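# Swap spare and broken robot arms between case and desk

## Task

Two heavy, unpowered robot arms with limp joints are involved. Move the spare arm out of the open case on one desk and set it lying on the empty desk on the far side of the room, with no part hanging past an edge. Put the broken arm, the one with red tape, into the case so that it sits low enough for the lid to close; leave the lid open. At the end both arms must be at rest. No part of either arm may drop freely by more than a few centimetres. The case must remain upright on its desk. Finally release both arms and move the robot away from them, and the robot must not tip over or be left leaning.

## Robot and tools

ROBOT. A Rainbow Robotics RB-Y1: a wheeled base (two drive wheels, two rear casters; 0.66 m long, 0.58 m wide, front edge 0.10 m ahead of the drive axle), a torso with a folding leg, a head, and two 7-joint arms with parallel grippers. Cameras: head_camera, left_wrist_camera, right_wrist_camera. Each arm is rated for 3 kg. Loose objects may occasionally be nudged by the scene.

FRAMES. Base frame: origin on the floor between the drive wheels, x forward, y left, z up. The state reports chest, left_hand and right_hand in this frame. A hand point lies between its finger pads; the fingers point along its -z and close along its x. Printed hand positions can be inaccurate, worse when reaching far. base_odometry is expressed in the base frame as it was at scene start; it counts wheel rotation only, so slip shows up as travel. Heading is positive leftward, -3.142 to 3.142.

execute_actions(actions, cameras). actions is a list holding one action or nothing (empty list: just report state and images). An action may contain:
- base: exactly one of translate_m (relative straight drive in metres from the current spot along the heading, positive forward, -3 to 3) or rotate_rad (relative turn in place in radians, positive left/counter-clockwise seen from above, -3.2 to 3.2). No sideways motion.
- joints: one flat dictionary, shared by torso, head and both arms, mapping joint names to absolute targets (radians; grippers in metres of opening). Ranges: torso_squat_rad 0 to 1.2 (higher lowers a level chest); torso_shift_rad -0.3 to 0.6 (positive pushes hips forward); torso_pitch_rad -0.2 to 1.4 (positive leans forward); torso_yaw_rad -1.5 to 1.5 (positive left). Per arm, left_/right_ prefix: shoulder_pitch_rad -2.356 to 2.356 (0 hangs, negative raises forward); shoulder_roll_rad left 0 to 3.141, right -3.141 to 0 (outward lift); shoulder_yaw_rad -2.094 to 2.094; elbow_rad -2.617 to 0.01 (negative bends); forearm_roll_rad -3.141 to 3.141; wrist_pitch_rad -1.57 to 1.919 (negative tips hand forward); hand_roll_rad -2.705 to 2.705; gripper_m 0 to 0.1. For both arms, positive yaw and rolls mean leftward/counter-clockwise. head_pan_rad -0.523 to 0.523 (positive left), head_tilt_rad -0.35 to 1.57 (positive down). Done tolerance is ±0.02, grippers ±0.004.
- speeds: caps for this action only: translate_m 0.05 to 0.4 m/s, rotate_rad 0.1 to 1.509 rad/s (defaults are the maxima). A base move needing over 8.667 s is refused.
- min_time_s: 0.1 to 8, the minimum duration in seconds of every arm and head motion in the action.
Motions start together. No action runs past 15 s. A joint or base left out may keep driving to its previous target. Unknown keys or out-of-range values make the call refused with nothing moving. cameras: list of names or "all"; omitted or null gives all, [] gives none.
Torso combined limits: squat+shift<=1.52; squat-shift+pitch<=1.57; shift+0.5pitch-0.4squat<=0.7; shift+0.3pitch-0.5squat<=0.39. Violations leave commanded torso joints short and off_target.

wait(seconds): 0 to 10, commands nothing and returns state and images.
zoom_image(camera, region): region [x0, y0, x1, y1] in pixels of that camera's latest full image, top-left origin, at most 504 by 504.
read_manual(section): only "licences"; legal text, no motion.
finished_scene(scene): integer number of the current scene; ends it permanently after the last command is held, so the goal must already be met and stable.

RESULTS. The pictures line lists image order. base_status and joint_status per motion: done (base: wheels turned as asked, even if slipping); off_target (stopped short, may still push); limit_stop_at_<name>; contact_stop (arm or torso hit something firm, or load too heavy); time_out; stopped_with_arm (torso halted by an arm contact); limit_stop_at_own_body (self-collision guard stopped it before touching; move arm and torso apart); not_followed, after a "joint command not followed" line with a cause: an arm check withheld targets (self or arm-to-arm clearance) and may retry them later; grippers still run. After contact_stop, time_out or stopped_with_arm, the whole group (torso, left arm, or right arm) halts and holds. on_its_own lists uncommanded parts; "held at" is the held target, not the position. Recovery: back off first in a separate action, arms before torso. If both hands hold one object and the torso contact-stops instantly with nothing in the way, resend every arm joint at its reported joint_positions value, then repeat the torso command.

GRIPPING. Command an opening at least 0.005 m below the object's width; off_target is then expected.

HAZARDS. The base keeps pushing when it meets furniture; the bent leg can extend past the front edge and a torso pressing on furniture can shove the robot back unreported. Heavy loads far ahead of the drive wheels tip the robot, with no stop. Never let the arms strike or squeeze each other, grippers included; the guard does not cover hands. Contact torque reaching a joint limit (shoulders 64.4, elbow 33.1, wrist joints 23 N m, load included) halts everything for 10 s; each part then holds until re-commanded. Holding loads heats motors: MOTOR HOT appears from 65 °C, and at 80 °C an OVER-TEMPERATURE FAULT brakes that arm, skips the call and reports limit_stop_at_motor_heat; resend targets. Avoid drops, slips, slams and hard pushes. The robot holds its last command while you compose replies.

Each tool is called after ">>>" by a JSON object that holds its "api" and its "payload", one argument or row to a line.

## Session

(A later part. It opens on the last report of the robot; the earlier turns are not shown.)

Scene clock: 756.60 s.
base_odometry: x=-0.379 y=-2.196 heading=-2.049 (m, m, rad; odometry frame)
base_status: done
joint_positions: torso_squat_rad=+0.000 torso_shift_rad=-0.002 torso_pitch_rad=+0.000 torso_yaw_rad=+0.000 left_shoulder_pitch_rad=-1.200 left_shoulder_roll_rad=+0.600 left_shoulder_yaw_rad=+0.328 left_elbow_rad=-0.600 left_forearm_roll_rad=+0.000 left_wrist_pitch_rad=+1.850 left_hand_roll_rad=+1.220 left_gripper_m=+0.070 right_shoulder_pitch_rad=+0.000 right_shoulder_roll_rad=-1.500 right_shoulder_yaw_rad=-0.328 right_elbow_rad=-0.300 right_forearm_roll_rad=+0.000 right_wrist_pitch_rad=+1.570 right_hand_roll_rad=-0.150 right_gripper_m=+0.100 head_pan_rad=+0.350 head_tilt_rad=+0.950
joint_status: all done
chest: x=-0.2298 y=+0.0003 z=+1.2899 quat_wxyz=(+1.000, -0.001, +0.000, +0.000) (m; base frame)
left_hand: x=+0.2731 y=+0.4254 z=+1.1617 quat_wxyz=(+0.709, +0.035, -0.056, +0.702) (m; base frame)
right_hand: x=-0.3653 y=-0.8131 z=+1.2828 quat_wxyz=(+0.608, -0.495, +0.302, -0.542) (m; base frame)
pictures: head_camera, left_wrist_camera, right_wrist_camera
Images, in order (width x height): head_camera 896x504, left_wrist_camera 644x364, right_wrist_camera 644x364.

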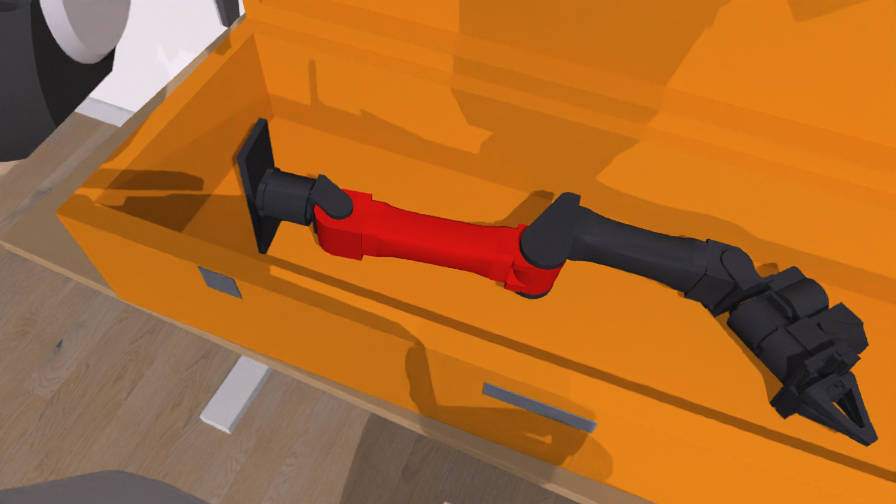

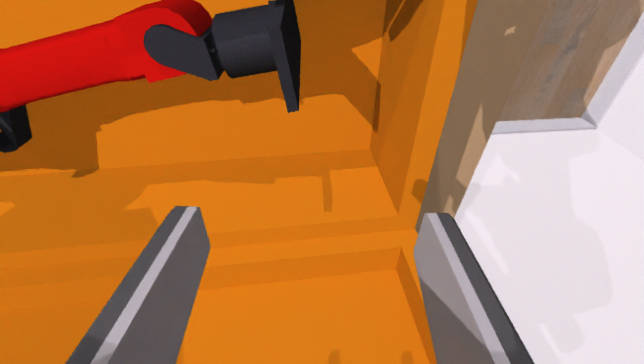

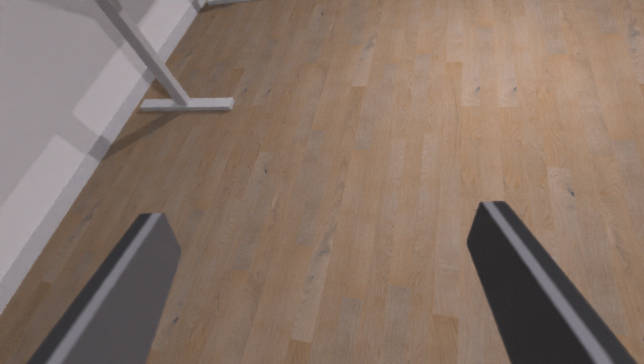

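Descend to pinch z≈0.99 (drop 0.17 → squat 0.71).

>>> {"api": "execute_actions", "payload": {
  "actions": [
    {"joints":{"torso_squat_rad":0.71,"head_tilt_rad":0.75,"head_pan_rad":0.5}}
  ],
  "cameras": ["head_camera","left_wrist_camera"]
}}

Scene clock: 763.47 s.
base_odometry: x=-0.379 y=-2.196 heading=-2.049 (m, m, rad; odometry frame)
base_status: not commanded
joint_positions: torso_squat_rad=+0.710 torso_shift_rad=-0.003 torso_pitch_rad=+0.000 torso_yaw_rad=+0.000 left_shoulder_pitch_rad=-1.200 left_shoulder_roll_rad=+0.600 left_shoulder_yaw_rad=+0.328 left_elbow_rad=-0.600 left_forearm_roll_rad=+0.000 left_wrist_pitch_rad=+1.850 left_hand_roll_rad=+1.220 left_gripper_m=+0.070 right_shoulder_pitch_rad=+0.000 right_shoulder_roll_rad=-1.500 right_shoulder_yaw_rad=-0.328 right_elbow_rad=-0.300 right_forearm_roll_rad=+0.000 right_wrist_pitch_rad=+1.570 right_hand_roll_rad=-0.150 right_gripper_m=+0.100 head_pan_rad=+0.500 head_tilt_rad=+0.750
joint_status: all done
chest: x=-0.2294 y=+0.0003 z=+1.1208 quat_wxyz=(+1.000, -0.001, +0.000, +0.000) (m; base frame)
left_hand: x=+0.2735 y=+0.4254 z=+0.9926 quat_wxyz=(+0.709, +0.035, -0.056, +0.702) (m; base frame)
right_hand: x=-0.3649 y=-0.8130 z=+1.1136 quat_wxyz=(+0.608, -0.495, +0.302, -0.542) (m; base frame)
pictures: head_camera, left_wrist_camera
Images, in order (width x height): head_camera 896x504, left_wrist_camera 644x364.

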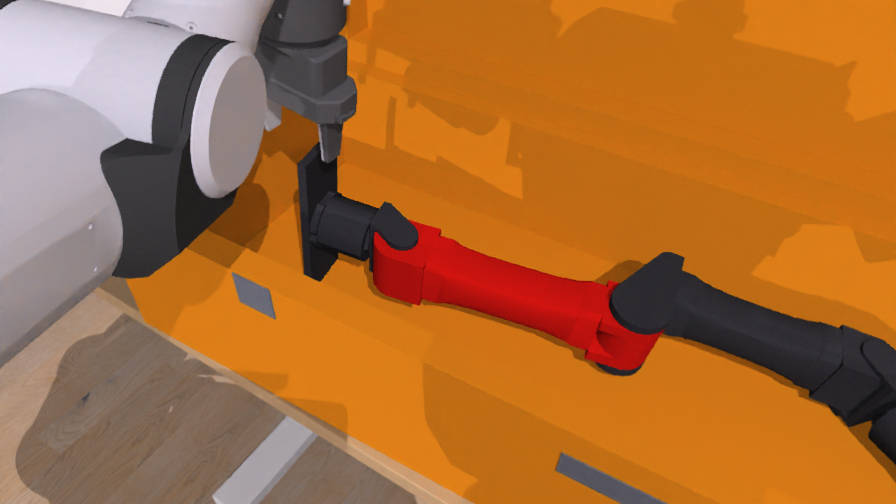

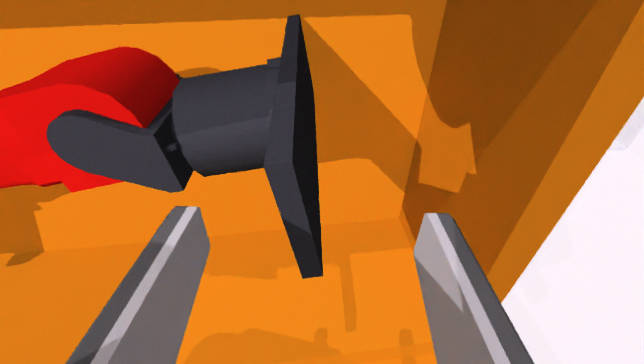

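>>> {"api": "execute_actions", "payload": {
  "actions": [
    {"joints":{"torso_squat_rad":0.84}}
  ],
  "cameras": ["head_camera","left_wrist_camera"]
}}

>>> {"api": "execute_actions", "payload": {
  "actions": [
    {"joints":{"left_gripper_m":0}}
  ],
  "cameras": []
}}

>>> {"api": "execute_actions", "payload": {
  "actions": [
    {"base":{"translate_m":0.07},"speeds":{"translate_m":0.06},"joints":{"torso_squat_rad":0.825}}
  ],
  "cameras": ["head_camera","left_wrist_camera"]
}}

Scene clock: 772.20 s.
base_odometry: x=-0.379 y=-2.196 heading=-2.048 (m, m, rad; odometry frame)
base_status: not commanded
joint_positions: torso_squat_rad=+0.840 torso_shift_rad=-0.003 torso_pitch_rad=+0.000 torso_yaw_rad=+0.000 left_shoulder_pitch_rad=-1.200 left_shoulder_roll_rad=+0.600 left_shoulder_yaw_rad=+0.328 left_elbow_rad=-0.600 left_forearm_roll_rad=+0.000 left_wrist_pitch_rad=+1.850 left_hand_roll_rad=+1.220 left_gripper_m=+0.070 right_shoulder_pitch_rad=+0.000 right_shoulder_roll_rad=-1.500 right_shoulder_yaw_rad=-0.328 right_elbow_rad=-0.300 right_forearm_roll_rad=+0.000 right_wrist_pitch_rad=+1.570 right_hand_roll_rad=-0.150 right_gripper_m=+0.100 head_pan_rad=+0.500 head_tilt_rad=+0.750
joint_status: all done
chest: x=-0.2292 y=+0.0003 z=+1.0572 quat_wxyz=(+1.000, -0.001, +0.000, +0.000) (m; base frame)
left_hand: x=+0.2736 y=+0.4255 z=+0.9289 quat_wxyz=(+0.709, +0.035, -0.056, +0.702) (m; base frame)
right_hand: x=-0.3648 y=-0.8130 z=+1.0499 quat_wxyz=(+0.608, -0.495, +0.302, -0.542) (m; base frame)
pictures: head_camera, left_wrist_camera
Images, in order (width x height): head_camera 896x504, left_wrist_camera 644x364.

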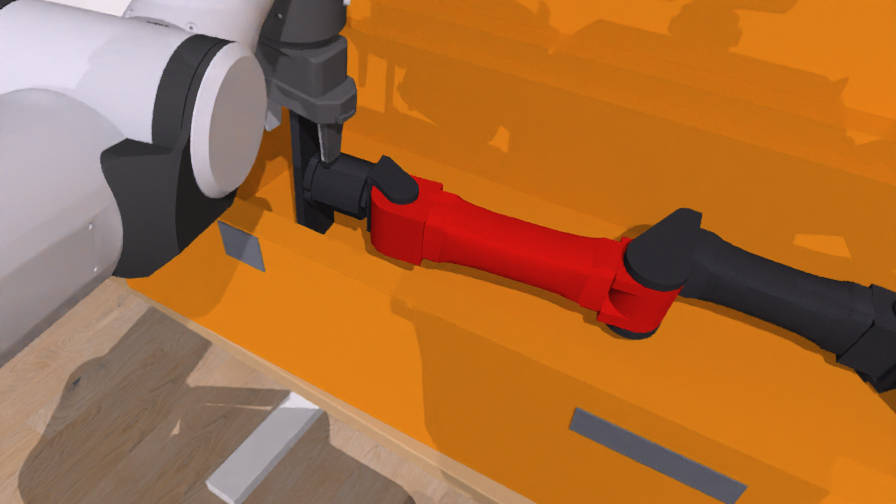

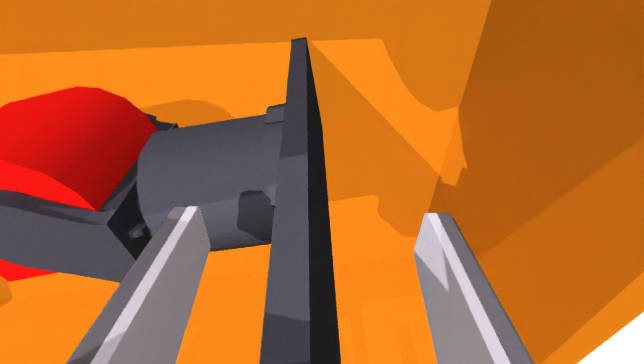

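Scene clock: 773.40 s.
base_odometry: x=-0.379 y=-2.196 heading=-2.049 (m, m, rad; odometry frame)
base_status: not commanded
joint_positions: torso_squat_rad=+0.840 torso_shift_rad=-0.002 torso_pitch_rad=+0.000 torso_yaw_rad=+0.000 left_shoulder_pitch_rad=-1.200 left_shoulder_roll_rad=+0.599 left_shoulder_yaw_rad=+0.328 left_elbow_rad=-0.600 left_forearm_roll_rad=+0.001 left_wrist_pitch_rad=+1.850 left_hand_roll_rad=+1.220 left_gripper_m=+0.014 right_shoulder_pitch_rad=+0.000 right_shoulder_roll_rad=-1.500 right_shoulder_yaw_rad=-0.328 right_elbow_rad=-0.300 right_forearm_roll_rad=+0.000 right_wrist_pitch_rad=+1.570 right_hand_roll_rad=-0.150 right_gripper_m=+0.100 head_pan_rad=+0.500 head_tilt_rad=+0.750
joint_status: left_gripper_m off_target (ended at +0.014, target +0.000)
chest: x=-0.2292 y=+0.0003 z=+1.0572 quat_wxyz=(+1.000, +0.000, +0.000, +0.000) (m; base frame)
left_hand: x=+0.2740 y=+0.4245 z=+0.9287 quat_wxyz=(+0.710, +0.035, -0.055, +0.701) (m; base frame)
right_hand: x=-0.3648 y=-0.8131 z=+1.0498 quat_wxyz=(+0.608, -0.495, +0.302, -0.542) (m; base frame)
pictures: none
No camera images: the call's "cameras" was empty. Leave "cameras" out to get every camera's image.

Scene clock: 775.47 s.
base_odometry: x=-0.411 y=-2.258 heading=-2.047 (m, m, rad; odometry frame)
base_status: done
joint_positions: torso_squat_rad=+0.825 torso_shift_rad=-0.002 torso_pitch_rad=+0.001 torso_yaw_rad=+0.000 left_shoulder_pitch_rad=-1.197 left_shoulder_roll_rad=+0.600 left_shoulder_yaw_rad=+0.328 left_elbow_rad=-0.599 left_forearm_roll_rad=+0.000 left_wrist_pitch_rad=+1.850 left_hand_roll_rad=+1.220 left_gripper_m=+0.011 right_shoulder_pitch_rad=+0.000 right_shoulder_roll_rad=-1.500 right_shoulder_yaw_rad=-0.328 right_elbow_rad=-0.300 right_forearm_roll_rad=+0.000 right_wrist_pitch_rad=+1.570 right_hand_roll_rad=-0.150 right_gripper_m=+0.100 head_pan_rad=+0.500 head_tilt_rad=+0.750
joint_status: all done
chest: x=-0.2289 y=+0.0005 z=+1.0649 quat_wxyz=(+1.000, -0.001, +0.000, +0.000) (m; base frame)
left_hand: x=+0.2730 y=+0.4263 z=+0.9348 quat_wxyz=(+0.709, +0.036, -0.054, +0.702) (m; base frame)
right_hand: x=-0.3643 y=-0.8128 z=+1.0582 quat_wxyz=(+0.608, -0.495, +0.302, -0.542) (m; base frame)
pictures: head_camera, left_wrist_camera
Images, in order (width x height): head_camera 896x504, left_wrist_camera 644x364.

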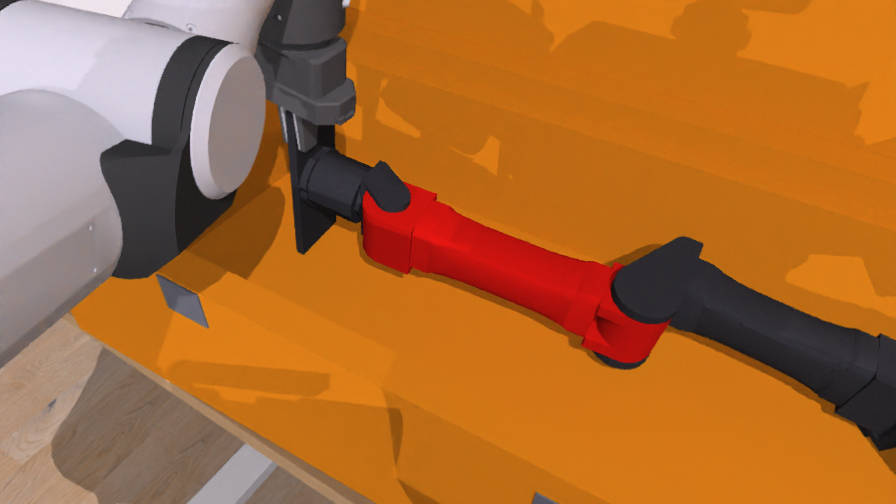

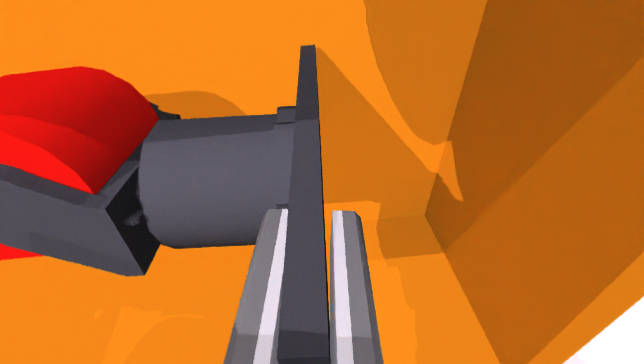

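>>> {"api": "execute_actions", "payload": {
  "actions": [
    {"joints":{"left_gripper_m":0.03,"torso_squat_rad":0.84}}
  ],
  "cameras": []
}}

>>> {"api": "execute_actions", "payload": {
  "actions": [
    {"joints":{"torso_squat_rad":0.79}}
  ],
  "cameras": []
}}

>>> {"api": "execute_actions", "payload": {
  "actions": [
    {"joints":{"left_gripper_m":0.004}}
  ],
  "cameras": ["left_wrist_camera"]
}}

>>> {"api": "execute_actions", "payload": {
  "actions": [
    {"base":{"translate_m":-0.06},"speeds":{"translate_m":0.05},"joints":{"torso_squat_rad":0.795}}
  ],
  "cameras": ["head_camera","left_wrist_camera"]
}}

Scene clock: 794.53 s.
base_odometry: x=-0.411 y=-2.258 heading=-2.047 (m, m, rad; odometry frame)
base_status: not commanded
joint_positions: torso_squat_rad=+0.840 torso_shift_rad=-0.003 torso_pitch_rad=+0.000 torso_yaw_rad=+0.000 left_shoulder_pitch_rad=-1.200 left_shoulder_roll_rad=+0.600 left_shoulder_yaw_rad=+0.328 left_elbow_rad=-0.600 left_forearm_roll_rad=+0.000 left_wrist_pitch_rad=+1.850 left_hand_roll_rad=+1.220 left_gripper_m=+0.030 right_shoulder_pitch_rad=+0.000 right_shoulder_roll_rad=-1.500 right_shoulder_yaw_rad=-0.328 right_elbow_rad=-0.300 right_forearm_roll_rad=+0.000 right_wrist_pitch_rad=+1.570 right_hand_roll_rad=-0.150 right_gripper_m=+0.100 head_pan_rad=+0.500 head_tilt_rad=+0.750
joint_status: all done
chest: x=-0.2292 y=+0.0003 z=+1.0572 quat_wxyz=(+1.000, +0.000, +0.000, +0.000) (m; base frame)
left_hand: x=+0.2735 y=+0.4257 z=+0.9288 quat_wxyz=(+0.709, +0.035, -0.056, +0.702) (m; base frame)
right_hand: x=-0.3647 y=-0.8130 z=+1.0498 quat_wxyz=(+0.608, -0.495, +0.302, -0.542) (m; base frame)
pictures: none
No camera images: the call's "cameras" was empty. Leave "cameras" out to get every camera's image.

Scene clock: 795.40 s.
base_odometry: x=-0.411 y=-2.258 heading=-2.047 (m, m, rad; odometry frame)
base_status: not commanded
joint_positions: torso_squat_rad=+0.790 torso_shift_rad=-0.002 torso_pitch_rad=+0.000 torso_yaw_rad=+0.000 left_shoulder_pitch_rad=-1.200 left_shoulder_roll_rad=+0.600 left_shoulder_yaw_rad=+0.328 left_elbow_rad=-0.600 left_forearm_roll_rad=+0.000 left_wrist_pitch_rad=+1.850 left_hand_roll_rad=+1.220 left_gripper_m=+0.030 right_shoulder_pitch_rad=+0.000 right_shoulder_roll_rad=-1.500 right_shoulder_yaw_rad=-0.328 right_elbow_rad=-0.300 right_forearm_roll_rad=+0.000 right_wrist_pitch_rad=+1.570 right_hand_roll_rad=-0.150 right_gripper_m=+0.100 head_pan_rad=+0.500 head_tilt_rad=+0.750
joint_status: all done
chest: x=-0.2291 y=+0.0003 z=+1.0826 quat_wxyz=(+1.000, +0.000, +0.000, +0.000) (m; base frame)
left_hand: x=+0.2736 y=+0.4256 z=+0.9542 quat_wxyz=(+0.709, +0.035, -0.056, +0.702) (m; base frame)
right_hand: x=-0.3646 y=-0.8131 z=+1.0754 quat_wxyz=(+0.608, -0.495, +0.302, -0.542) (m; base frame)
pictures: none
No camera images: the call's "cameras" was empty. Leave "cameras" out to get every camera's image.

Scene clock: 796.13 s.
base_odometry: x=-0.411 y=-2.258 heading=-2.047 (m, m, rad; odometry frame)
base_status: not commanded
joint_positions: torso_squat_rad=+0.790 torso_shift_rad=-0.002 torso_pitch_rad=+0.000 torso_yaw_rad=+0.000 left_shoulder_pitch_rad=-1.200 left_shoulder_roll_rad=+0.600 left_shoulder_yaw_rad=+0.328 left_elbow_rad=-0.600 left_forearm_roll_rad=+0.000 left_wrist_pitch_rad=+1.850 left_hand_roll_rad=+1.220 left_gripper_m=+0.010 right_shoulder_pitch_rad=+0.000 right_shoulder_roll_rad=-1.500 right_shoulder_yaw_rad=-0.328 right_elbow_rad=-0.300 right_forearm_roll_rad=+0.000 right_wrist_pitch_rad=+1.570 right_hand_roll_rad=-0.150 right_gripper_m=+0.100 head_pan_rad=+0.500 head_tilt_rad=+0.750
joint_status: left_gripper_m off_target (ended at +0.010, target +0.004)
chest: x=-0.2291 y=+0.0003 z=+1.0826 quat_wxyz=(+1.000, +0.000, +0.000, +0.000) (m; base frame)
left_hand: x=+0.2737 y=+0.4253 z=+0.9542 quat_wxyz=(+0.709, +0.035, -0.055, +0.702) (m; base frame)
right_hand: x=-0.3647 y=-0.8130 z=+1.0754 quat_wxyz=(+0.608, -0.495, +0.302, -0.542) (m; base frame)
pictures: left_wrist_camera
Images, in order (width x height): left_wrist_camera 644x364.

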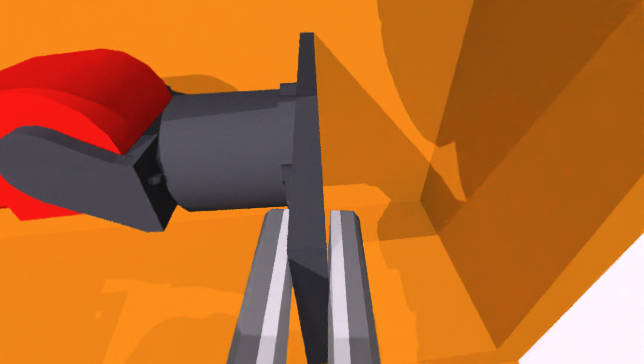

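Scene clock: 798.17 s.
base_odometry: x=-0.384 y=-2.205 heading=-2.049 (m, m, rad; odometry frame)
base_status: done
joint_positions: torso_squat_rad=+0.795 torso_shift_rad=-0.002 torso_pitch_rad=+0.000 torso_yaw_rad=+0.000 left_shoulder_pitch_rad=-1.200 left_shoulder_roll_rad=+0.598 left_shoulder_yaw_rad=+0.328 left_elbow_rad=-0.600 left_forearm_roll_rad=+0.001 left_wrist_pitch_rad=+1.850 left_hand_roll_rad=+1.220 left_gripper_m=+0.011 right_shoulder_pitch_rad=+0.000 right_shoulder_roll_rad=-1.500 right_shoulder_yaw_rad=-0.328 right_elbow_rad=-0.300 right_forearm_roll_rad=+0.000 right_wrist_pitch_rad=+1.570 right_hand_roll_rad=-0.150 right_gripper_m=+0.100 head_pan_rad=+0.500 head_tilt_rad=+0.750
joint_status: all done
chest: x=-0.2291 y=+0.0002 z=+1.0801 quat_wxyz=(+1.000, +0.000, +0.000, +0.000) (m; base frame)
left_hand: x=+0.2741 y=+0.4243 z=+0.9514 quat_wxyz=(+0.710, +0.035, -0.055, +0.701) (m; base frame)
right_hand: x=-0.3649 y=-0.8131 z=+1.0728 quat_wxyz=(+0.608, -0.495, +0.302, -0.542) (m; base frame)
pictures: head_camera, left_wrist_camera
Images, in order (width x height): head_camera 896x504, left_wrist_camera 644x364.

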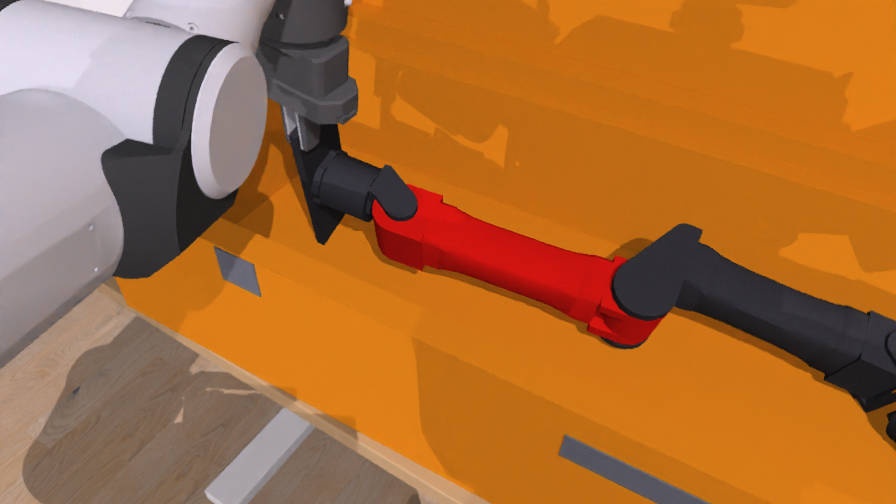

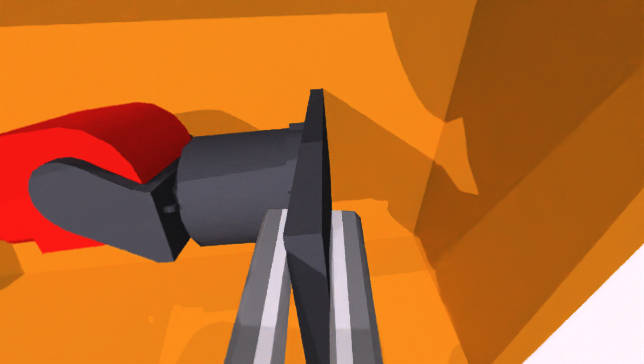

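>>> {"api": "execute_actions", "payload": {
  "actions": [
    {"base":{"translate_m":-0.055},"speeds":{"translate_m":0.05},"joints":{"torso_squat_rad":0.81}}
  ],
  "cameras": ["head_camera","left_wrist_camera"]
}}

>>> {"api": "execute_actions", "payload": {
  "actions": [
    {"joints":{"torso_squat_rad":0.795,"left_gripper_m":0}}
  ],
  "cameras": []
}}

>>> {"api": "execute_actions", "payload": {
  "actions": [
    {"base":{"translate_m":0.1},"speeds":{"translate_m":0.07}}
  ],
  "cameras": ["head_camera","left_wrist_camera"]
}}

Scene clock: 811.57 s.
base_odometry: x=-0.359 y=-2.156 heading=-2.050 (m, m, rad; odometry frame)
base_status: done
joint_positions: torso_squat_rad=+0.810 torso_shift_rad=-0.003 torso_pitch_rad=+0.000 torso_yaw_rad=+0.000 left_shoulder_pitch_rad=-1.200 left_shoulder_roll_rad=+0.600 left_shoulder_yaw_rad=+0.328 left_elbow_rad=-0.600 left_forearm_roll_rad=+0.000 left_wrist_pitch_rad=+1.850 left_hand_roll_rad=+1.220 left_gripper_m=+0.012 right_shoulder_pitch_rad=+0.000 right_shoulder_roll_rad=-1.500 right_shoulder_yaw_rad=-0.328 right_elbow_rad=-0.300 right_forearm_roll_rad=+0.000 right_wrist_pitch_rad=+1.570 right_hand_roll_rad=-0.150 right_gripper_m=+0.100 head_pan_rad=+0.500 head_tilt_rad=+0.750
joint_status: all done
chest: x=-0.2292 y=+0.0002 z=+1.0726 quat_wxyz=(+1.000, +0.000, +0.000, +0.000) (m; base frame)
left_hand: x=+0.2740 y=+0.4251 z=+0.9447 quat_wxyz=(+0.709, +0.035, -0.056, +0.702) (m; base frame)
right_hand: x=-0.3649 y=-0.8131 z=+1.0652 quat_wxyz=(+0.608, -0.495, +0.302, -0.542) (m; base frame)
pictures: head_camera, left_wrist_camera
Images, in order (width x height): head_camera 896x504, left_wrist_camera 644x364.

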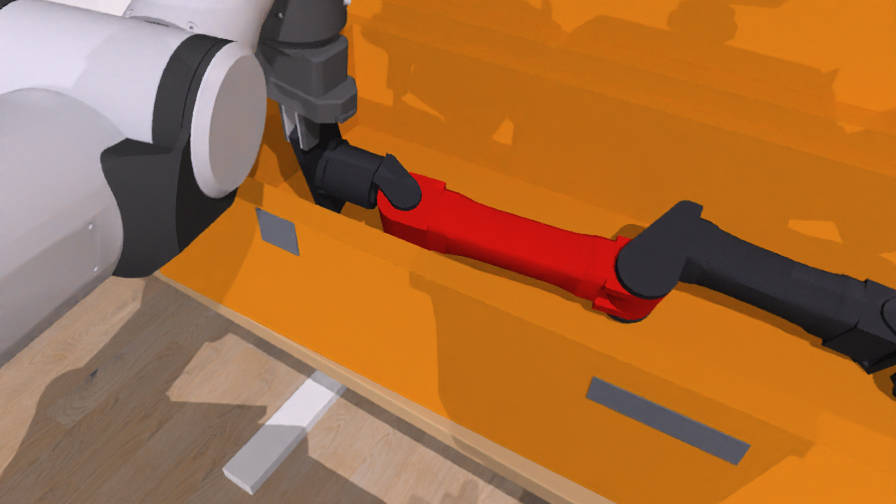

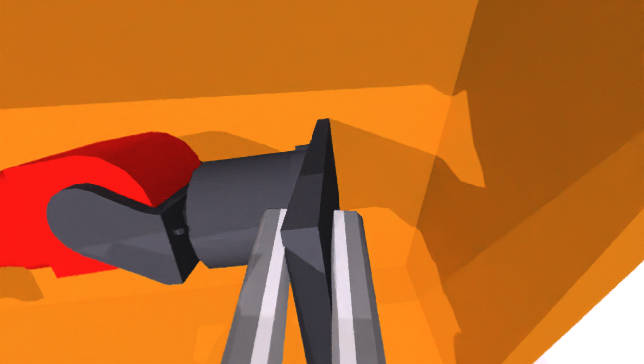

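Scene clock: 812.17 s.
base_odometry: x=-0.359 y=-2.156 heading=-2.050 (m, m, rad; odometry frame)
base_status: not commanded
joint_positions: torso_squat_rad=+0.795 torso_shift_rad=-0.002 torso_pitch_rad=+0.001 torso_yaw_rad=+0.000 left_shoulder_pitch_rad=-1.198 left_shoulder_roll_rad=+0.598 left_shoulder_yaw_rad=+0.328 left_elbow_rad=-0.599 left_forearm_roll_rad=+0.001 left_wrist_pitch_rad=+1.850 left_hand_roll_rad=+1.220 left_gripper_m=+0.012 right_shoulder_pitch_rad=+0.000 right_shoulder_roll_rad=-1.500 right_shoulder_yaw_rad=-0.328 right_elbow_rad=-0.300 right_forearm_roll_rad=+0.000 right_wrist_pitch_rad=+1.570 right_hand_roll_rad=-0.150 right_gripper_m=+0.100 head_pan_rad=+0.500 head_tilt_rad=+0.750
joint_status: left_gripper_m off_target (ended at +0.012, target +0.000); the others done
chest: x=-0.2288 y=+0.0004 z=+1.0801 quat_wxyz=(+1.000, -0.001, +0.000, +0.000) (m; base frame)
left_hand: x=+0.2736 y=+0.4245 z=+0.9496 quat_wxyz=(+0.710, +0.036, -0.053, +0.702) (m; base frame)
right_hand: x=-0.3645 y=-0.8130 z=+1.0732 quat_wxyz=(+0.608, -0.495, +0.302, -0.542) (m; base frame)
pictures: none
No camera images: the call's "cameras" was empty. Leave "cameras" out to get every camera's image.

Scene clock: 814.23 s.
base_odometry: x=-0.405 y=-2.245 heading=-2.048 (m, m, rad; odometry frame)
base_status: done
joint_positions: torso_squat_rad=+0.795 torso_shift_rad=-0.002 torso_pitch_rad=+0.000 torso_yaw_rad=+0.000 left_shoulder_pitch_rad=-1.199 left_shoulder_roll_rad=+0.603 left_shoulder_yaw_rad=+0.328 left_elbow_rad=-0.600 left_forearm_roll_rad=-0.001 left_wrist_pitch_rad=+1.850 left_hand_roll_rad=+1.220 left_gripper_m=+0.010 right_shoulder_pitch_rad=+0.000 right_shoulder_roll_rad=-1.500 right_shoulder_yaw_rad=-0.328 right_elbow_rad=-0.300 right_forearm_roll_rad=+0.000 right_wrist_pitch_rad=+1.570 right_hand_roll_rad=-0.150 right_gripper_m=+0.100 head_pan_rad=+0.500 head_tilt_rad=+0.750
joint_status: not commanded
chest: x=-0.2292 y=+0.0004 z=+1.0801 quat_wxyz=(+1.000, -0.001, +0.000, +0.000) (m; base frame)
left_hand: x=+0.2731 y=+0.4274 z=+0.9523 quat_wxyz=(+0.708, +0.036, -0.056, +0.703) (m; base frame)
right_hand: x=-0.3645 y=-0.8129 z=+1.0731 quat_wxyz=(+0.608, -0.495, +0.302, -0.542) (m; base frame)
pictures: head_camera, left_wrist_camera
Images, in order (width x height): head_camera 896x504, left_wrist_camera 644x364.

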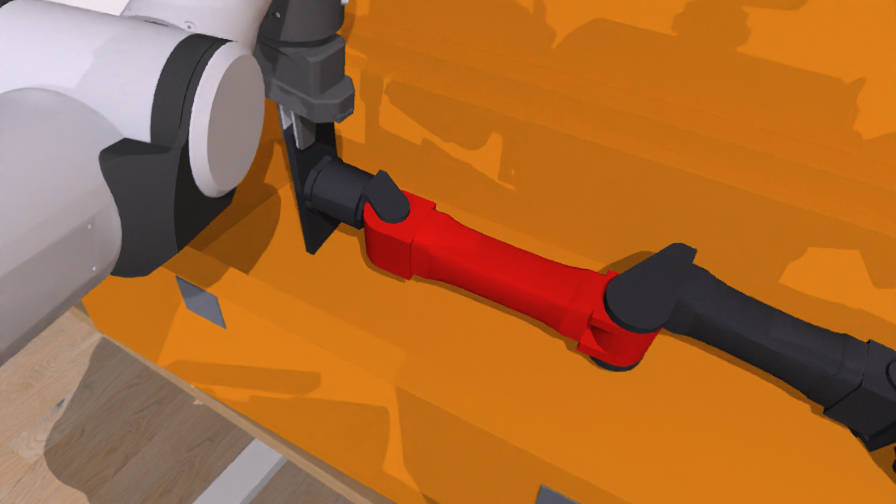

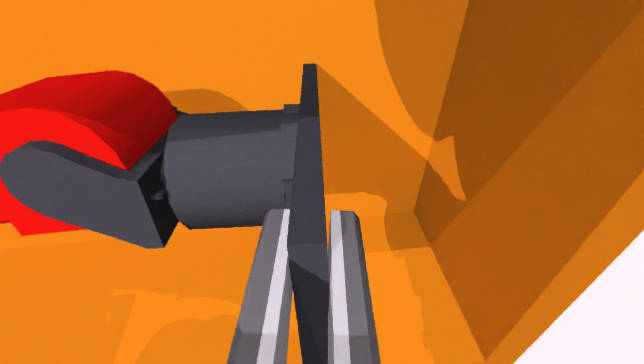

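>>> {"api": "execute_actions", "payload": {
  "actions": [
    {"joints":{"torso_squat_rad":0.765}}
  ],
  "cameras": []
}}

>>> {"api": "execute_actions", "payload": {
  "actions": [
    {"base":{"translate_m":0.125},"speeds":{"translate_m":0.07}}
  ],
  "cameras": ["head_camera"]
}}

>>> {"api": "execute_actions", "payload": {
  "actions": [
    {"joints":{"torso_squat_rad":0.80}}
  ],
  "cameras": []
}}

>>> {"api": "execute_actions", "payload": {
  "actions": [
    {"base":{"translate_m":-0.1},"speeds":{"translate_m":0.05},"joints":{"torso_squat_rad":0.805}}
  ],
  "cameras": ["head_camera","left_wrist_camera"]
}}

Scene clock: 828.30 s.
base_odometry: x=-0.405 y=-2.245 heading=-2.048 (m, m, rad; odometry frame)
base_status: not commanded
joint_positions: torso_squat_rad=+0.765 torso_shift_rad=-0.002 torso_pitch_rad=+0.001 torso_yaw_rad=+0.000 left_shoulder_pitch_rad=-1.198 left_shoulder_roll_rad=+0.598 left_shoulder_yaw_rad=+0.328 left_elbow_rad=-0.599 left_forearm_roll_rad=+0.000 left_wrist_pitch_rad=+1.850 left_hand_roll_rad=+1.220 left_gripper_m=+0.010 right_shoulder_pitch_rad=+0.000 right_shoulder_roll_rad=-1.500 right_shoulder_yaw_rad=-0.328 right_elbow_rad=-0.300 right_forearm_roll_rad=+0.000 right_wrist_pitch_rad=+1.570 right_hand_roll_rad=-0.150 right_gripper_m=+0.100 head_pan_rad=+0.500 head_tilt_rad=+0.750
joint_status: all done
chest: x=-0.2288 y=+0.0005 z=+1.0949 quat_wxyz=(+1.000, -0.001, +0.000, +0.000) (m; base frame)
left_hand: x=+0.2733 y=+0.4251 z=+0.9643 quat_wxyz=(+0.709, +0.036, -0.053, +0.702) (m; base frame)
right_hand: x=-0.3644 y=-0.8128 z=+1.0881 quat_wxyz=(+0.608, -0.495, +0.302, -0.542) (m; base frame)
pictures: none
No camera images: the call's "cameras" was empty. Leave "cameras" out to get every camera's image.

Scene clock: 830.80 s.
base_odometry: x=-0.461 y=-2.355 heading=-2.048 (m, m, rad; odometry frame)
base_status: done
joint_positions: torso_squat_rad=+0.765 torso_shift_rad=-0.003 torso_pitch_rad=-0.001 torso_yaw_rad=+0.000 left_shoulder_pitch_rad=-1.197 left_shoulder_roll_rad=+0.599 left_shoulder_yaw_rad=+0.328 left_elbow_rad=-0.598 left_forearm_roll_rad=+0.000 left_wrist_pitch_rad=+1.850 left_hand_roll_rad=+1.220 left_gripper_m=+0.010 right_shoulder_pitch_rad=+0.000 right_shoulder_roll_rad=-1.500 right_shoulder_yaw_rad=-0.328 right_elbow_rad=-0.300 right_forearm_roll_rad=+0.000 right_wrist_pitch_rad=+1.570 right_hand_roll_rad=-0.150 right_gripper_m=+0.100 head_pan_rad=+0.500 head_tilt_rad=+0.750
joint_status: not commanded
chest: x=-0.2300 y=+0.0005 z=+1.0948 quat_wxyz=(+1.000, -0.001, +0.000, +0.000) (m; base frame)
left_hand: x=+0.2720 y=+0.4257 z=+0.9650 quat_wxyz=(+0.709, +0.036, -0.054, +0.702) (m; base frame)
right_hand: x=-0.3655 y=-0.8128 z=+1.0878 quat_wxyz=(+0.608, -0.495, +0.302, -0.543) (m; base frame)
pictures: head_camera
Images, in order (width x height): head_camera 896x504.

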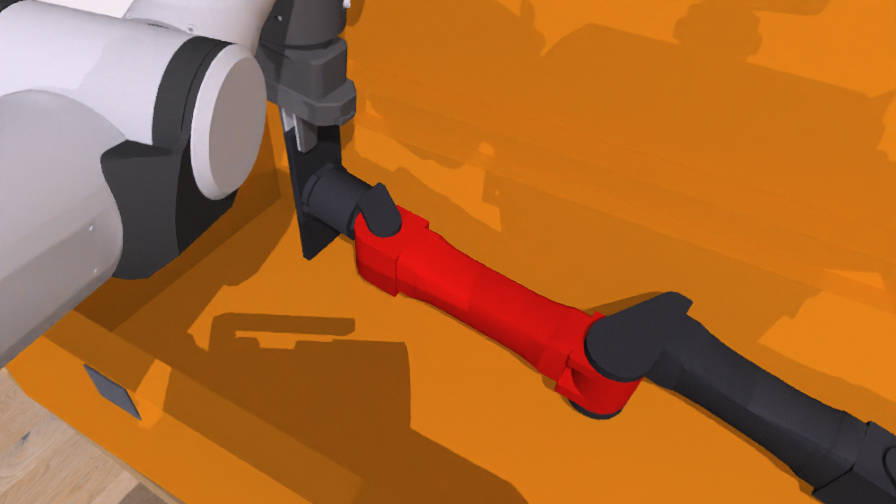

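Scene clock: 831.57 s.
base_odometry: x=-0.462 y=-2.355 heading=-2.048 (m, m, rad; odometry frame)
base_status: not commanded
joint_positions: torso_squat_rad=+0.800 torso_shift_rad=-0.003 torso_pitch_rad=-0.001 torso_yaw_rad=+0.000 left_shoulder_pitch_rad=-1.202 left_shoulder_roll_rad=+0.602 left_shoulder_yaw_rad=+0.328 left_elbow_rad=-0.601 left_forearm_roll_rad=-0.001 left_wrist_pitch_rad=+1.850 left_hand_roll_rad=+1.220 left_gripper_m=+0.010 right_shoulder_pitch_rad=+0.000 right_shoulder_roll_rad=-1.500 right_shoulder_yaw_rad=-0.328 right_elbow_rad=-0.300 right_forearm_roll_rad=+0.000 right_wrist_pitch_rad=+1.570 right_hand_roll_rad=-0.150 right_gripper_m=+0.100 head_pan_rad=+0.500 head_tilt_rad=+0.750
joint_status: all done
chest: x=-0.2297 y=+0.0002 z=+1.0776 quat_wxyz=(+1.000, +0.000, +0.000, +0.000) (m; base frame)
left_hand: x=+0.2737 y=+0.4266 z=+0.9520 quat_wxyz=(+0.708, +0.034, -0.058, +0.703) (m; base frame)
right_hand: x=-0.3651 y=-0.8132 z=+1.0699 quat_wxyz=(+0.608, -0.495, +0.302, -0.542) (m; base frame)
pictures: none
No camera images: the call's "cameras" was empty. Leave "cameras" out to get every camera's image.

Scene clock: 834.37 s.
base_odometry: x=-0.416 y=-2.266 heading=-2.050 (m, m, rad; odometry frame)
base_status: done
joint_positions: torso_squat_rad=+0.805 torso_shift_rad=-0.002 torso_pitch_rad=+0.000 torso_yaw_rad=+0.000 left_shoulder_pitch_rad=-1.200 left_shoulder_roll_rad=+0.599 left_shoulder_yaw_rad=+0.328 left_elbow_rad=-0.600 left_forearm_roll_rad=+0.000 left_wrist_pitch_rad=+1.850 left_hand_roll_rad=+1.220 left_gripper_m=+0.010 right_shoulder_pitch_rad=+0.000 right_shoulder_roll_rad=-1.500 right_shoulder_yaw_rad=-0.328 right_elbow_rad=-0.300 right_forearm_roll_rad=+0.000 right_wrist_pitch_rad=+1.570 right_hand_roll_rad=-0.150 right_gripper_m=+0.100 head_pan_rad=+0.500 head_tilt_rad=+0.750
joint_status: all done
chest: x=-0.2292 y=+0.0003 z=+1.0751 quat_wxyz=(+1.000, +0.000, +0.000, +0.000) (m; base frame)
left_hand: x=+0.2739 y=+0.4250 z=+0.9468 quat_wxyz=(+0.709, +0.035, -0.055, +0.702) (m; base frame)
right_hand: x=-0.3648 y=-0.8130 z=+1.0678 quat_wxyz=(+0.608, -0.495, +0.302, -0.542) (m; base frame)
pictures: head_camera, left_wrist_camera
Images, in order (width x height): head_camera 896x504, left_wrist_camera 644x364.

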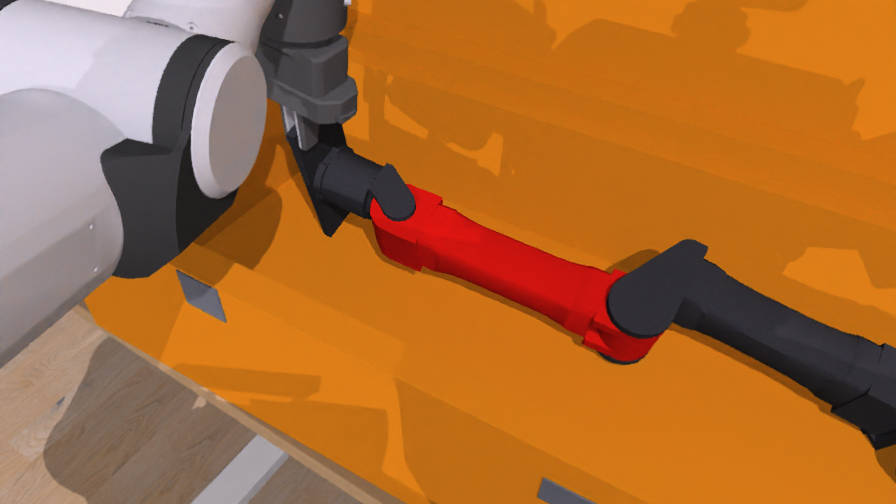

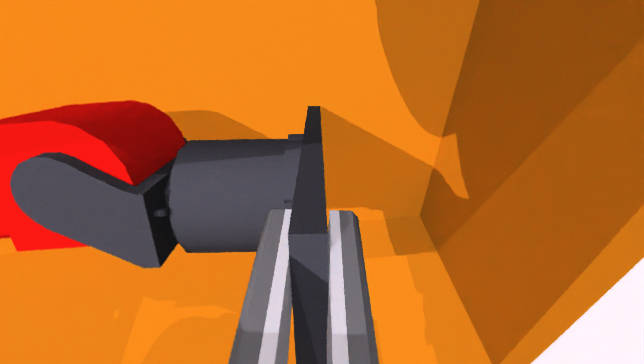

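>>> {"api": "execute_actions", "payload": {
  "actions": [
    {"base":{"translate_m":-0.04},"speeds":{"translate_m":0.05},"joints":{"torso_squat_rad":0.83,"left_gripper_m":0.004}}
  ],
  "cameras": ["head_camera"]
}}

>>> {"api": "execute_actions", "payload": {
  "actions": [
    {"base":{"translate_m":-0.035},"speeds":{"translate_m":0.05},"joints":{"torso_squat_rad":0.87}}
  ],
  "cameras": ["head_camera","left_wrist_camera"]
}}

Scene clock: 843.97 s.
base_odometry: x=-0.397 y=-2.231 heading=-2.049 (m, m, rad; odometry frame)
base_status: done
joint_positions: torso_squat_rad=+0.830 torso_shift_rad=-0.003 torso_pitch_rad=+0.000 torso_yaw_rad=+0.000 left_shoulder_pitch_rad=-1.201 left_shoulder_roll_rad=+0.599 left_shoulder_yaw_rad=+0.328 left_elbow_rad=-0.600 left_forearm_roll_rad=+0.000 left_wrist_pitch_rad=+1.850 left_hand_roll_rad=+1.220 left_gripper_m=+0.010 right_shoulder_pitch_rad=+0.000 right_shoulder_roll_rad=-1.500 right_shoulder_yaw_rad=-0.328 right_elbow_rad=-0.300 right_forearm_roll_rad=+0.000 right_wrist_pitch_rad=+1.570 right_hand_roll_rad=-0.150 right_gripper_m=+0.100 head_pan_rad=+0.500 head_tilt_rad=+0.750
joint_status: left_gripper_m off_target (ended at +0.010, target +0.004); the others done
chest: x=-0.2292 y=+0.0002 z=+1.0623 quat_wxyz=(+1.000, +0.000, +0.000, +0.000) (m; base frame)
left_hand: x=+0.2741 y=+0.4250 z=+0.9346 quat_wxyz=(+0.709, +0.034, -0.056, +0.702) (m; base frame)
right_hand: x=-0.3649 y=-0.8131 z=+1.0549 quat_wxyz=(+0.608, -0.495, +0.302, -0.542) (m; base frame)
pictures: head_camera
Images, in order (width x height): head_camera 896x504.

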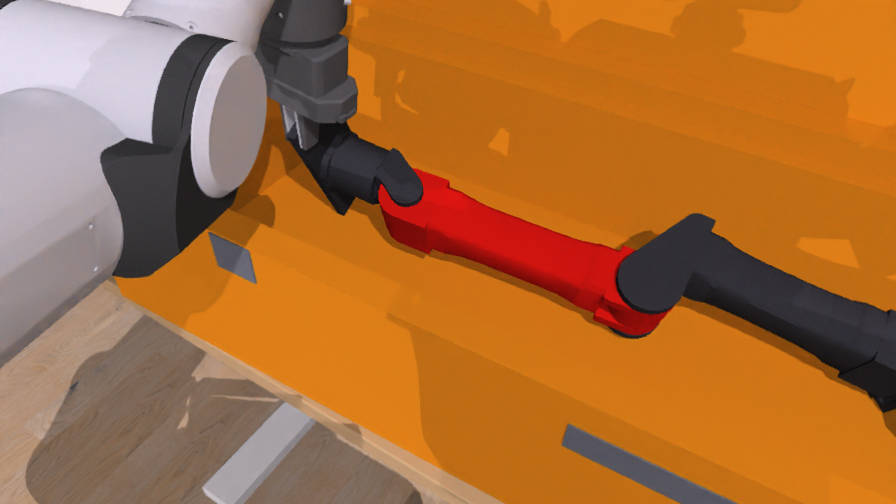

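Scene clock: 845.67 s.
base_odometry: x=-0.381 y=-2.200 heading=-2.047 (m, m, rad; odometry frame)
base_status: done
joint_positions: torso_squat_rad=+0.870 torso_shift_rad=-0.003 torso_pitch_rad=+0.000 torso_yaw_rad=+0.000 left_shoulder_pitch_rad=-1.200 left_shoulder_roll_rad=+0.600 left_shoulder_yaw_rad=+0.328 left_elbow_rad=-0.600 left_forearm_roll_rad=+0.000 left_wrist_pitch_rad=+1.850 left_hand_roll_rad=+1.220 left_gripper_m=+0.009 right_shoulder_pitch_rad=+0.000 right_shoulder_roll_rad=-1.500 right_shoulder_yaw_rad=-0.328 right_elbow_rad=-0.300 right_forearm_roll_rad=+0.000 right_wrist_pitch_rad=+1.570 right_hand_roll_rad=-0.150 right_gripper_m=+0.100 head_pan_rad=+0.500 head_tilt_rad=+0.750
joint_status: all done
chest: x=-0.2292 y=+0.0003 z=+1.0413 quat_wxyz=(+1.000, +0.000, +0.000, +0.000) (m; base frame)
left_hand: x=+0.2737 y=+0.4253 z=+0.9132 quat_wxyz=(+0.709, +0.035, -0.056, +0.702) (m; base frame)
right_hand: x=-0.3647 y=-0.8131 z=+1.0339 quat_wxyz=(+0.608, -0.495, +0.302, -0.542) (m; base frame)
pictures: head_camera, left_wrist_camera
Images, in order (width x height): head_camera 896x504, left_wrist_camera 644x364.

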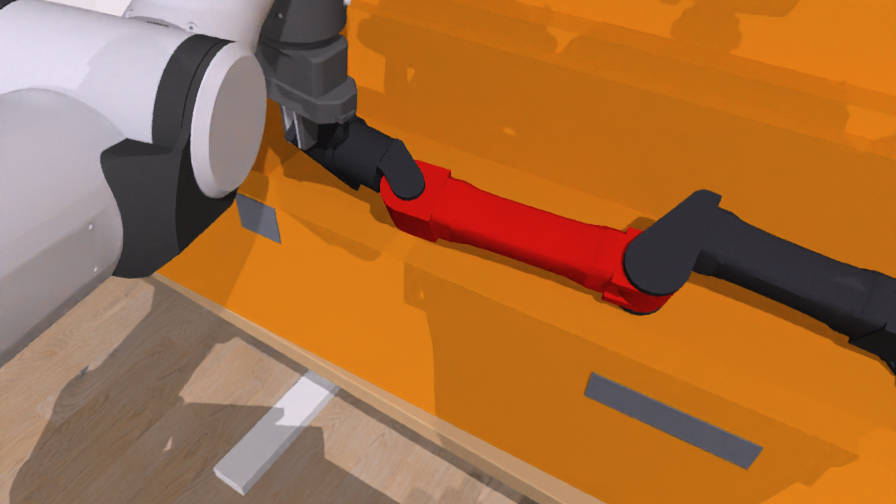

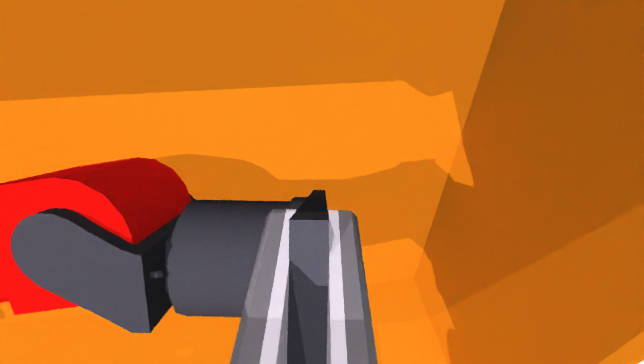

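>>> {"api": "execute_actions", "payload": {
  "actions": [
    {"joints":{"torso_squat_rad":0.94,"left_gripper_m":0}}
  ],
  "cameras": ["head_camera","left_wrist_camera"]
}}

>>> {"api": "execute_actions", "payload": {
  "actions": [
    {"joints":{"torso_squat_rad":1.01}}
  ],
  "cameras": ["head_camera","left_wrist_camera"]
}}

Scene clock: 853.10 s.
base_odometry: x=-0.381 y=-2.200 heading=-2.047 (m, m, rad; odometry frame)
base_status: not commanded
joint_positions: torso_squat_rad=+0.917 torso_shift_rad=-0.005 torso_pitch_rad=-0.006 torso_yaw_rad=+0.001 left_shoulder_pitch_rad=-1.204 left_shoulder_roll_rad=+0.605 left_shoulder_yaw_rad=+0.328 left_elbow_rad=-0.603 left_forearm_roll_rad=-0.001 left_wrist_pitch_rad=+1.850 left_hand_roll_rad=+1.220 left_gripper_m=+0.009 right_shoulder_pitch_rad=+0.000 right_shoulder_roll_rad=-1.500 right_shoulder_yaw_rad=-0.328 right_elbow_rad=-0.300 right_forearm_roll_rad=+0.000 right_wrist_pitch_rad=+1.570 right_hand_roll_rad=-0.150 right_gripper_m=+0.100 head_pan_rad=+0.500 head_tilt_rad=+0.750
joint_status: torso_squat_rad contact_stop (moved +0.047 of +0.070); left_gripper_m off_target (ended at +0.009, target +0.000)
on_its_own: torso_squat_rad is held at +0.917, not at your +0.940, since a contact_stop
chest: x=-0.2320 y=+0.0000 z=+1.0158 quat_wxyz=(+1.000, +0.000, -0.003, +0.001) (m; base frame)
left_hand: x=+0.2721 y=+0.4280 z=+0.8950 quat_wxyz=(+0.707, +0.032, -0.062, +0.704) (m; base frame)
right_hand: x=-0.3665 y=-0.8135 z=+1.0070 quat_wxyz=(+0.609, -0.493, +0.300, -0.543) (m; base frame)
pictures: head_camera, left_wrist_camera
Images, in order (width x height): head_camera 896x504, left_wrist_camera 644x364.

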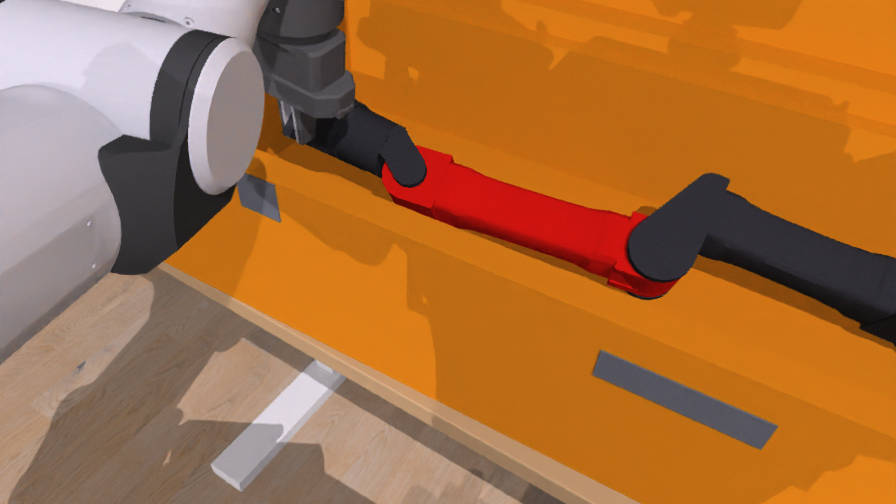

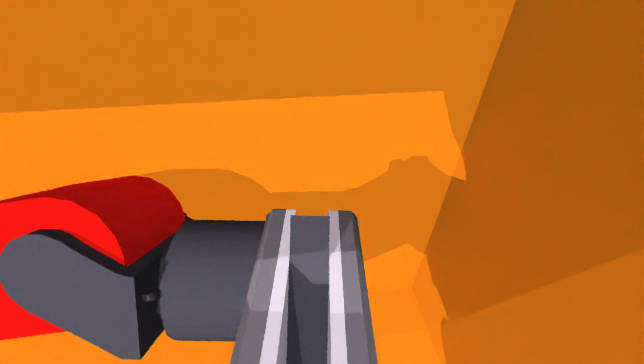

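not run: a stop came earlier in this reply.

>>> {"api": "execute_actions", "payload": {
  "actions": [
    {"joints":{"torso_squat_rad":0.905}}
  ],
  "cameras": []
}}

>>> {"api": "execute_actions", "payload": {
  "actions": [
    {"base":{"translate_m":-0.02},"speeds":{"translate_m":0.05},"joints":{"torso_squat_rad":0.93,"torso_yaw_rad":0,"head_pan_rad":0.52,"head_tilt_rad":0.6}}
  ],
  "cameras": ["head_camera","left_wrist_camera"]
}}

Scene clock: 862.23 s.
base_odometry: x=-0.381 y=-2.200 heading=-2.047 (m, m, rad; odometry frame)
base_status: not commanded
joint_positions: torso_squat_rad=+0.905 torso_shift_rad=-0.004 torso_pitch_rad=-0.004 torso_yaw_rad=+0.001 left_shoulder_pitch_rad=-1.201 left_shoulder_roll_rad=+0.602 left_shoulder_yaw_rad=+0.328 left_elbow_rad=-0.601 left_forearm_roll_rad=+0.000 left_wrist_pitch_rad=+1.849 left_hand_roll_rad=+1.220 left_gripper_m=+0.009 right_shoulder_pitch_rad=+0.000 right_shoulder_roll_rad=-1.500 right_shoulder_yaw_rad=-0.328 right_elbow_rad=-0.300 right_forearm_roll_rad=+0.000 right_wrist_pitch_rad=+1.570 right_hand_roll_rad=-0.150 right_gripper_m=+0.100 head_pan_rad=+0.500 head_tilt_rad=+0.750
joint_status: all done
chest: x=-0.2312 y=+0.0003 z=+1.0223 quat_wxyz=(+1.000, +0.000, -0.002, +0.001) (m; base frame)
left_hand: x=+0.2720 y=+0.4274 z=+0.8976 quat_wxyz=(+0.708, +0.033, -0.059, +0.703) (m; base frame)
right_hand: x=-0.3657 y=-0.8132 z=+1.0144 quat_wxyz=(+0.609, -0.494, +0.300, -0.543) (m; base frame)
pictures: none
No camera images: the call's "cameras" was empty. Leave "cameras" out to get every camera's image.

Scene clock: 863.43 s.
base_odometry: x=-0.372 y=-2.182 heading=-2.046 (m, m, rad; odometry frame)
base_status: done
joint_positions: torso_squat_rad=+0.930 torso_shift_rad=-0.004 torso_pitch_rad=-0.005 torso_yaw_rad=+0.000 left_shoulder_pitch_rad=-1.203 left_shoulder_roll_rad=+0.602 left_shoulder_yaw_rad=+0.328 left_elbow_rad=-0.602 left_forearm_roll_rad=+0.000 left_wrist_pitch_rad=+1.849 left_hand_roll_rad=+1.220 left_gripper_m=+0.010 right_shoulder_pitch_rad=+0.000 right_shoulder_roll_rad=-1.500 right_shoulder_yaw_rad=-0.328 right_elbow_rad=-0.300 right_forearm_roll_rad=+0.000 right_wrist_pitch_rad=+1.570 right_hand_roll_rad=-0.150 right_gripper_m=+0.100 head_pan_rad=+0.520 head_tilt_rad=+0.600
joint_status: all done
chest: x=-0.2315 y=+0.0002 z=+1.0084 quat_wxyz=(+1.000, +0.000, -0.003, +0.000) (m; base frame)
left_hand: x=+0.2730 y=+0.4264 z=+0.8855 quat_wxyz=(+0.708, +0.032, -0.061, +0.703) (m; base frame)
right_hand: x=-0.3669 y=-0.8132 z=+1.0001 quat_wxyz=(+0.609, -0.494, +0.301, -0.543) (m; base frame)
pictures: head_camera, left_wrist_camera
Images, in order (width x height): head_camera 896x504, left_wrist_camera 644x364.

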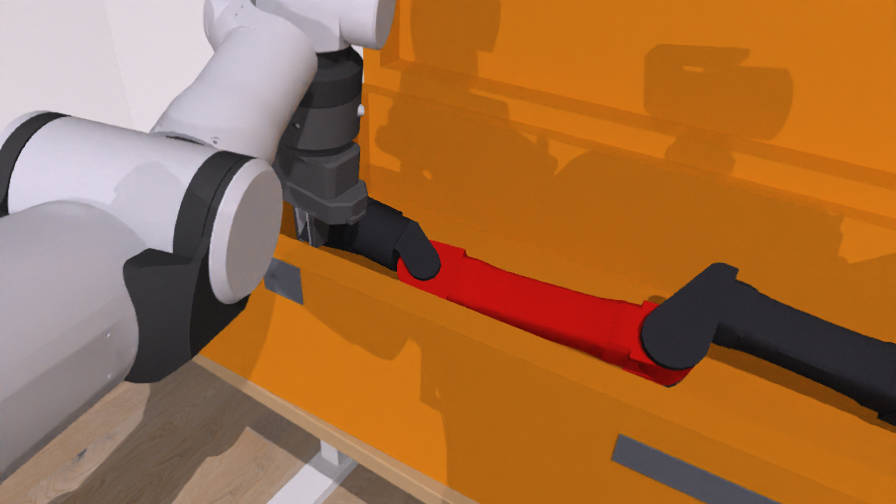

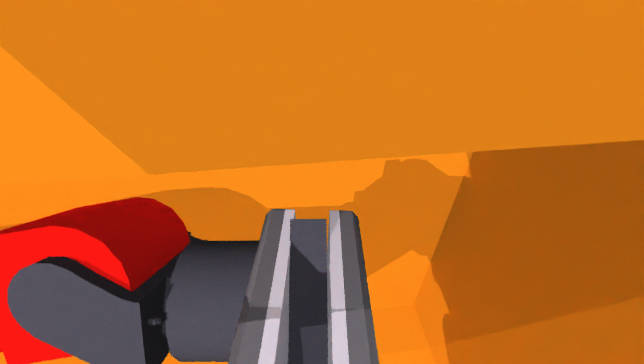

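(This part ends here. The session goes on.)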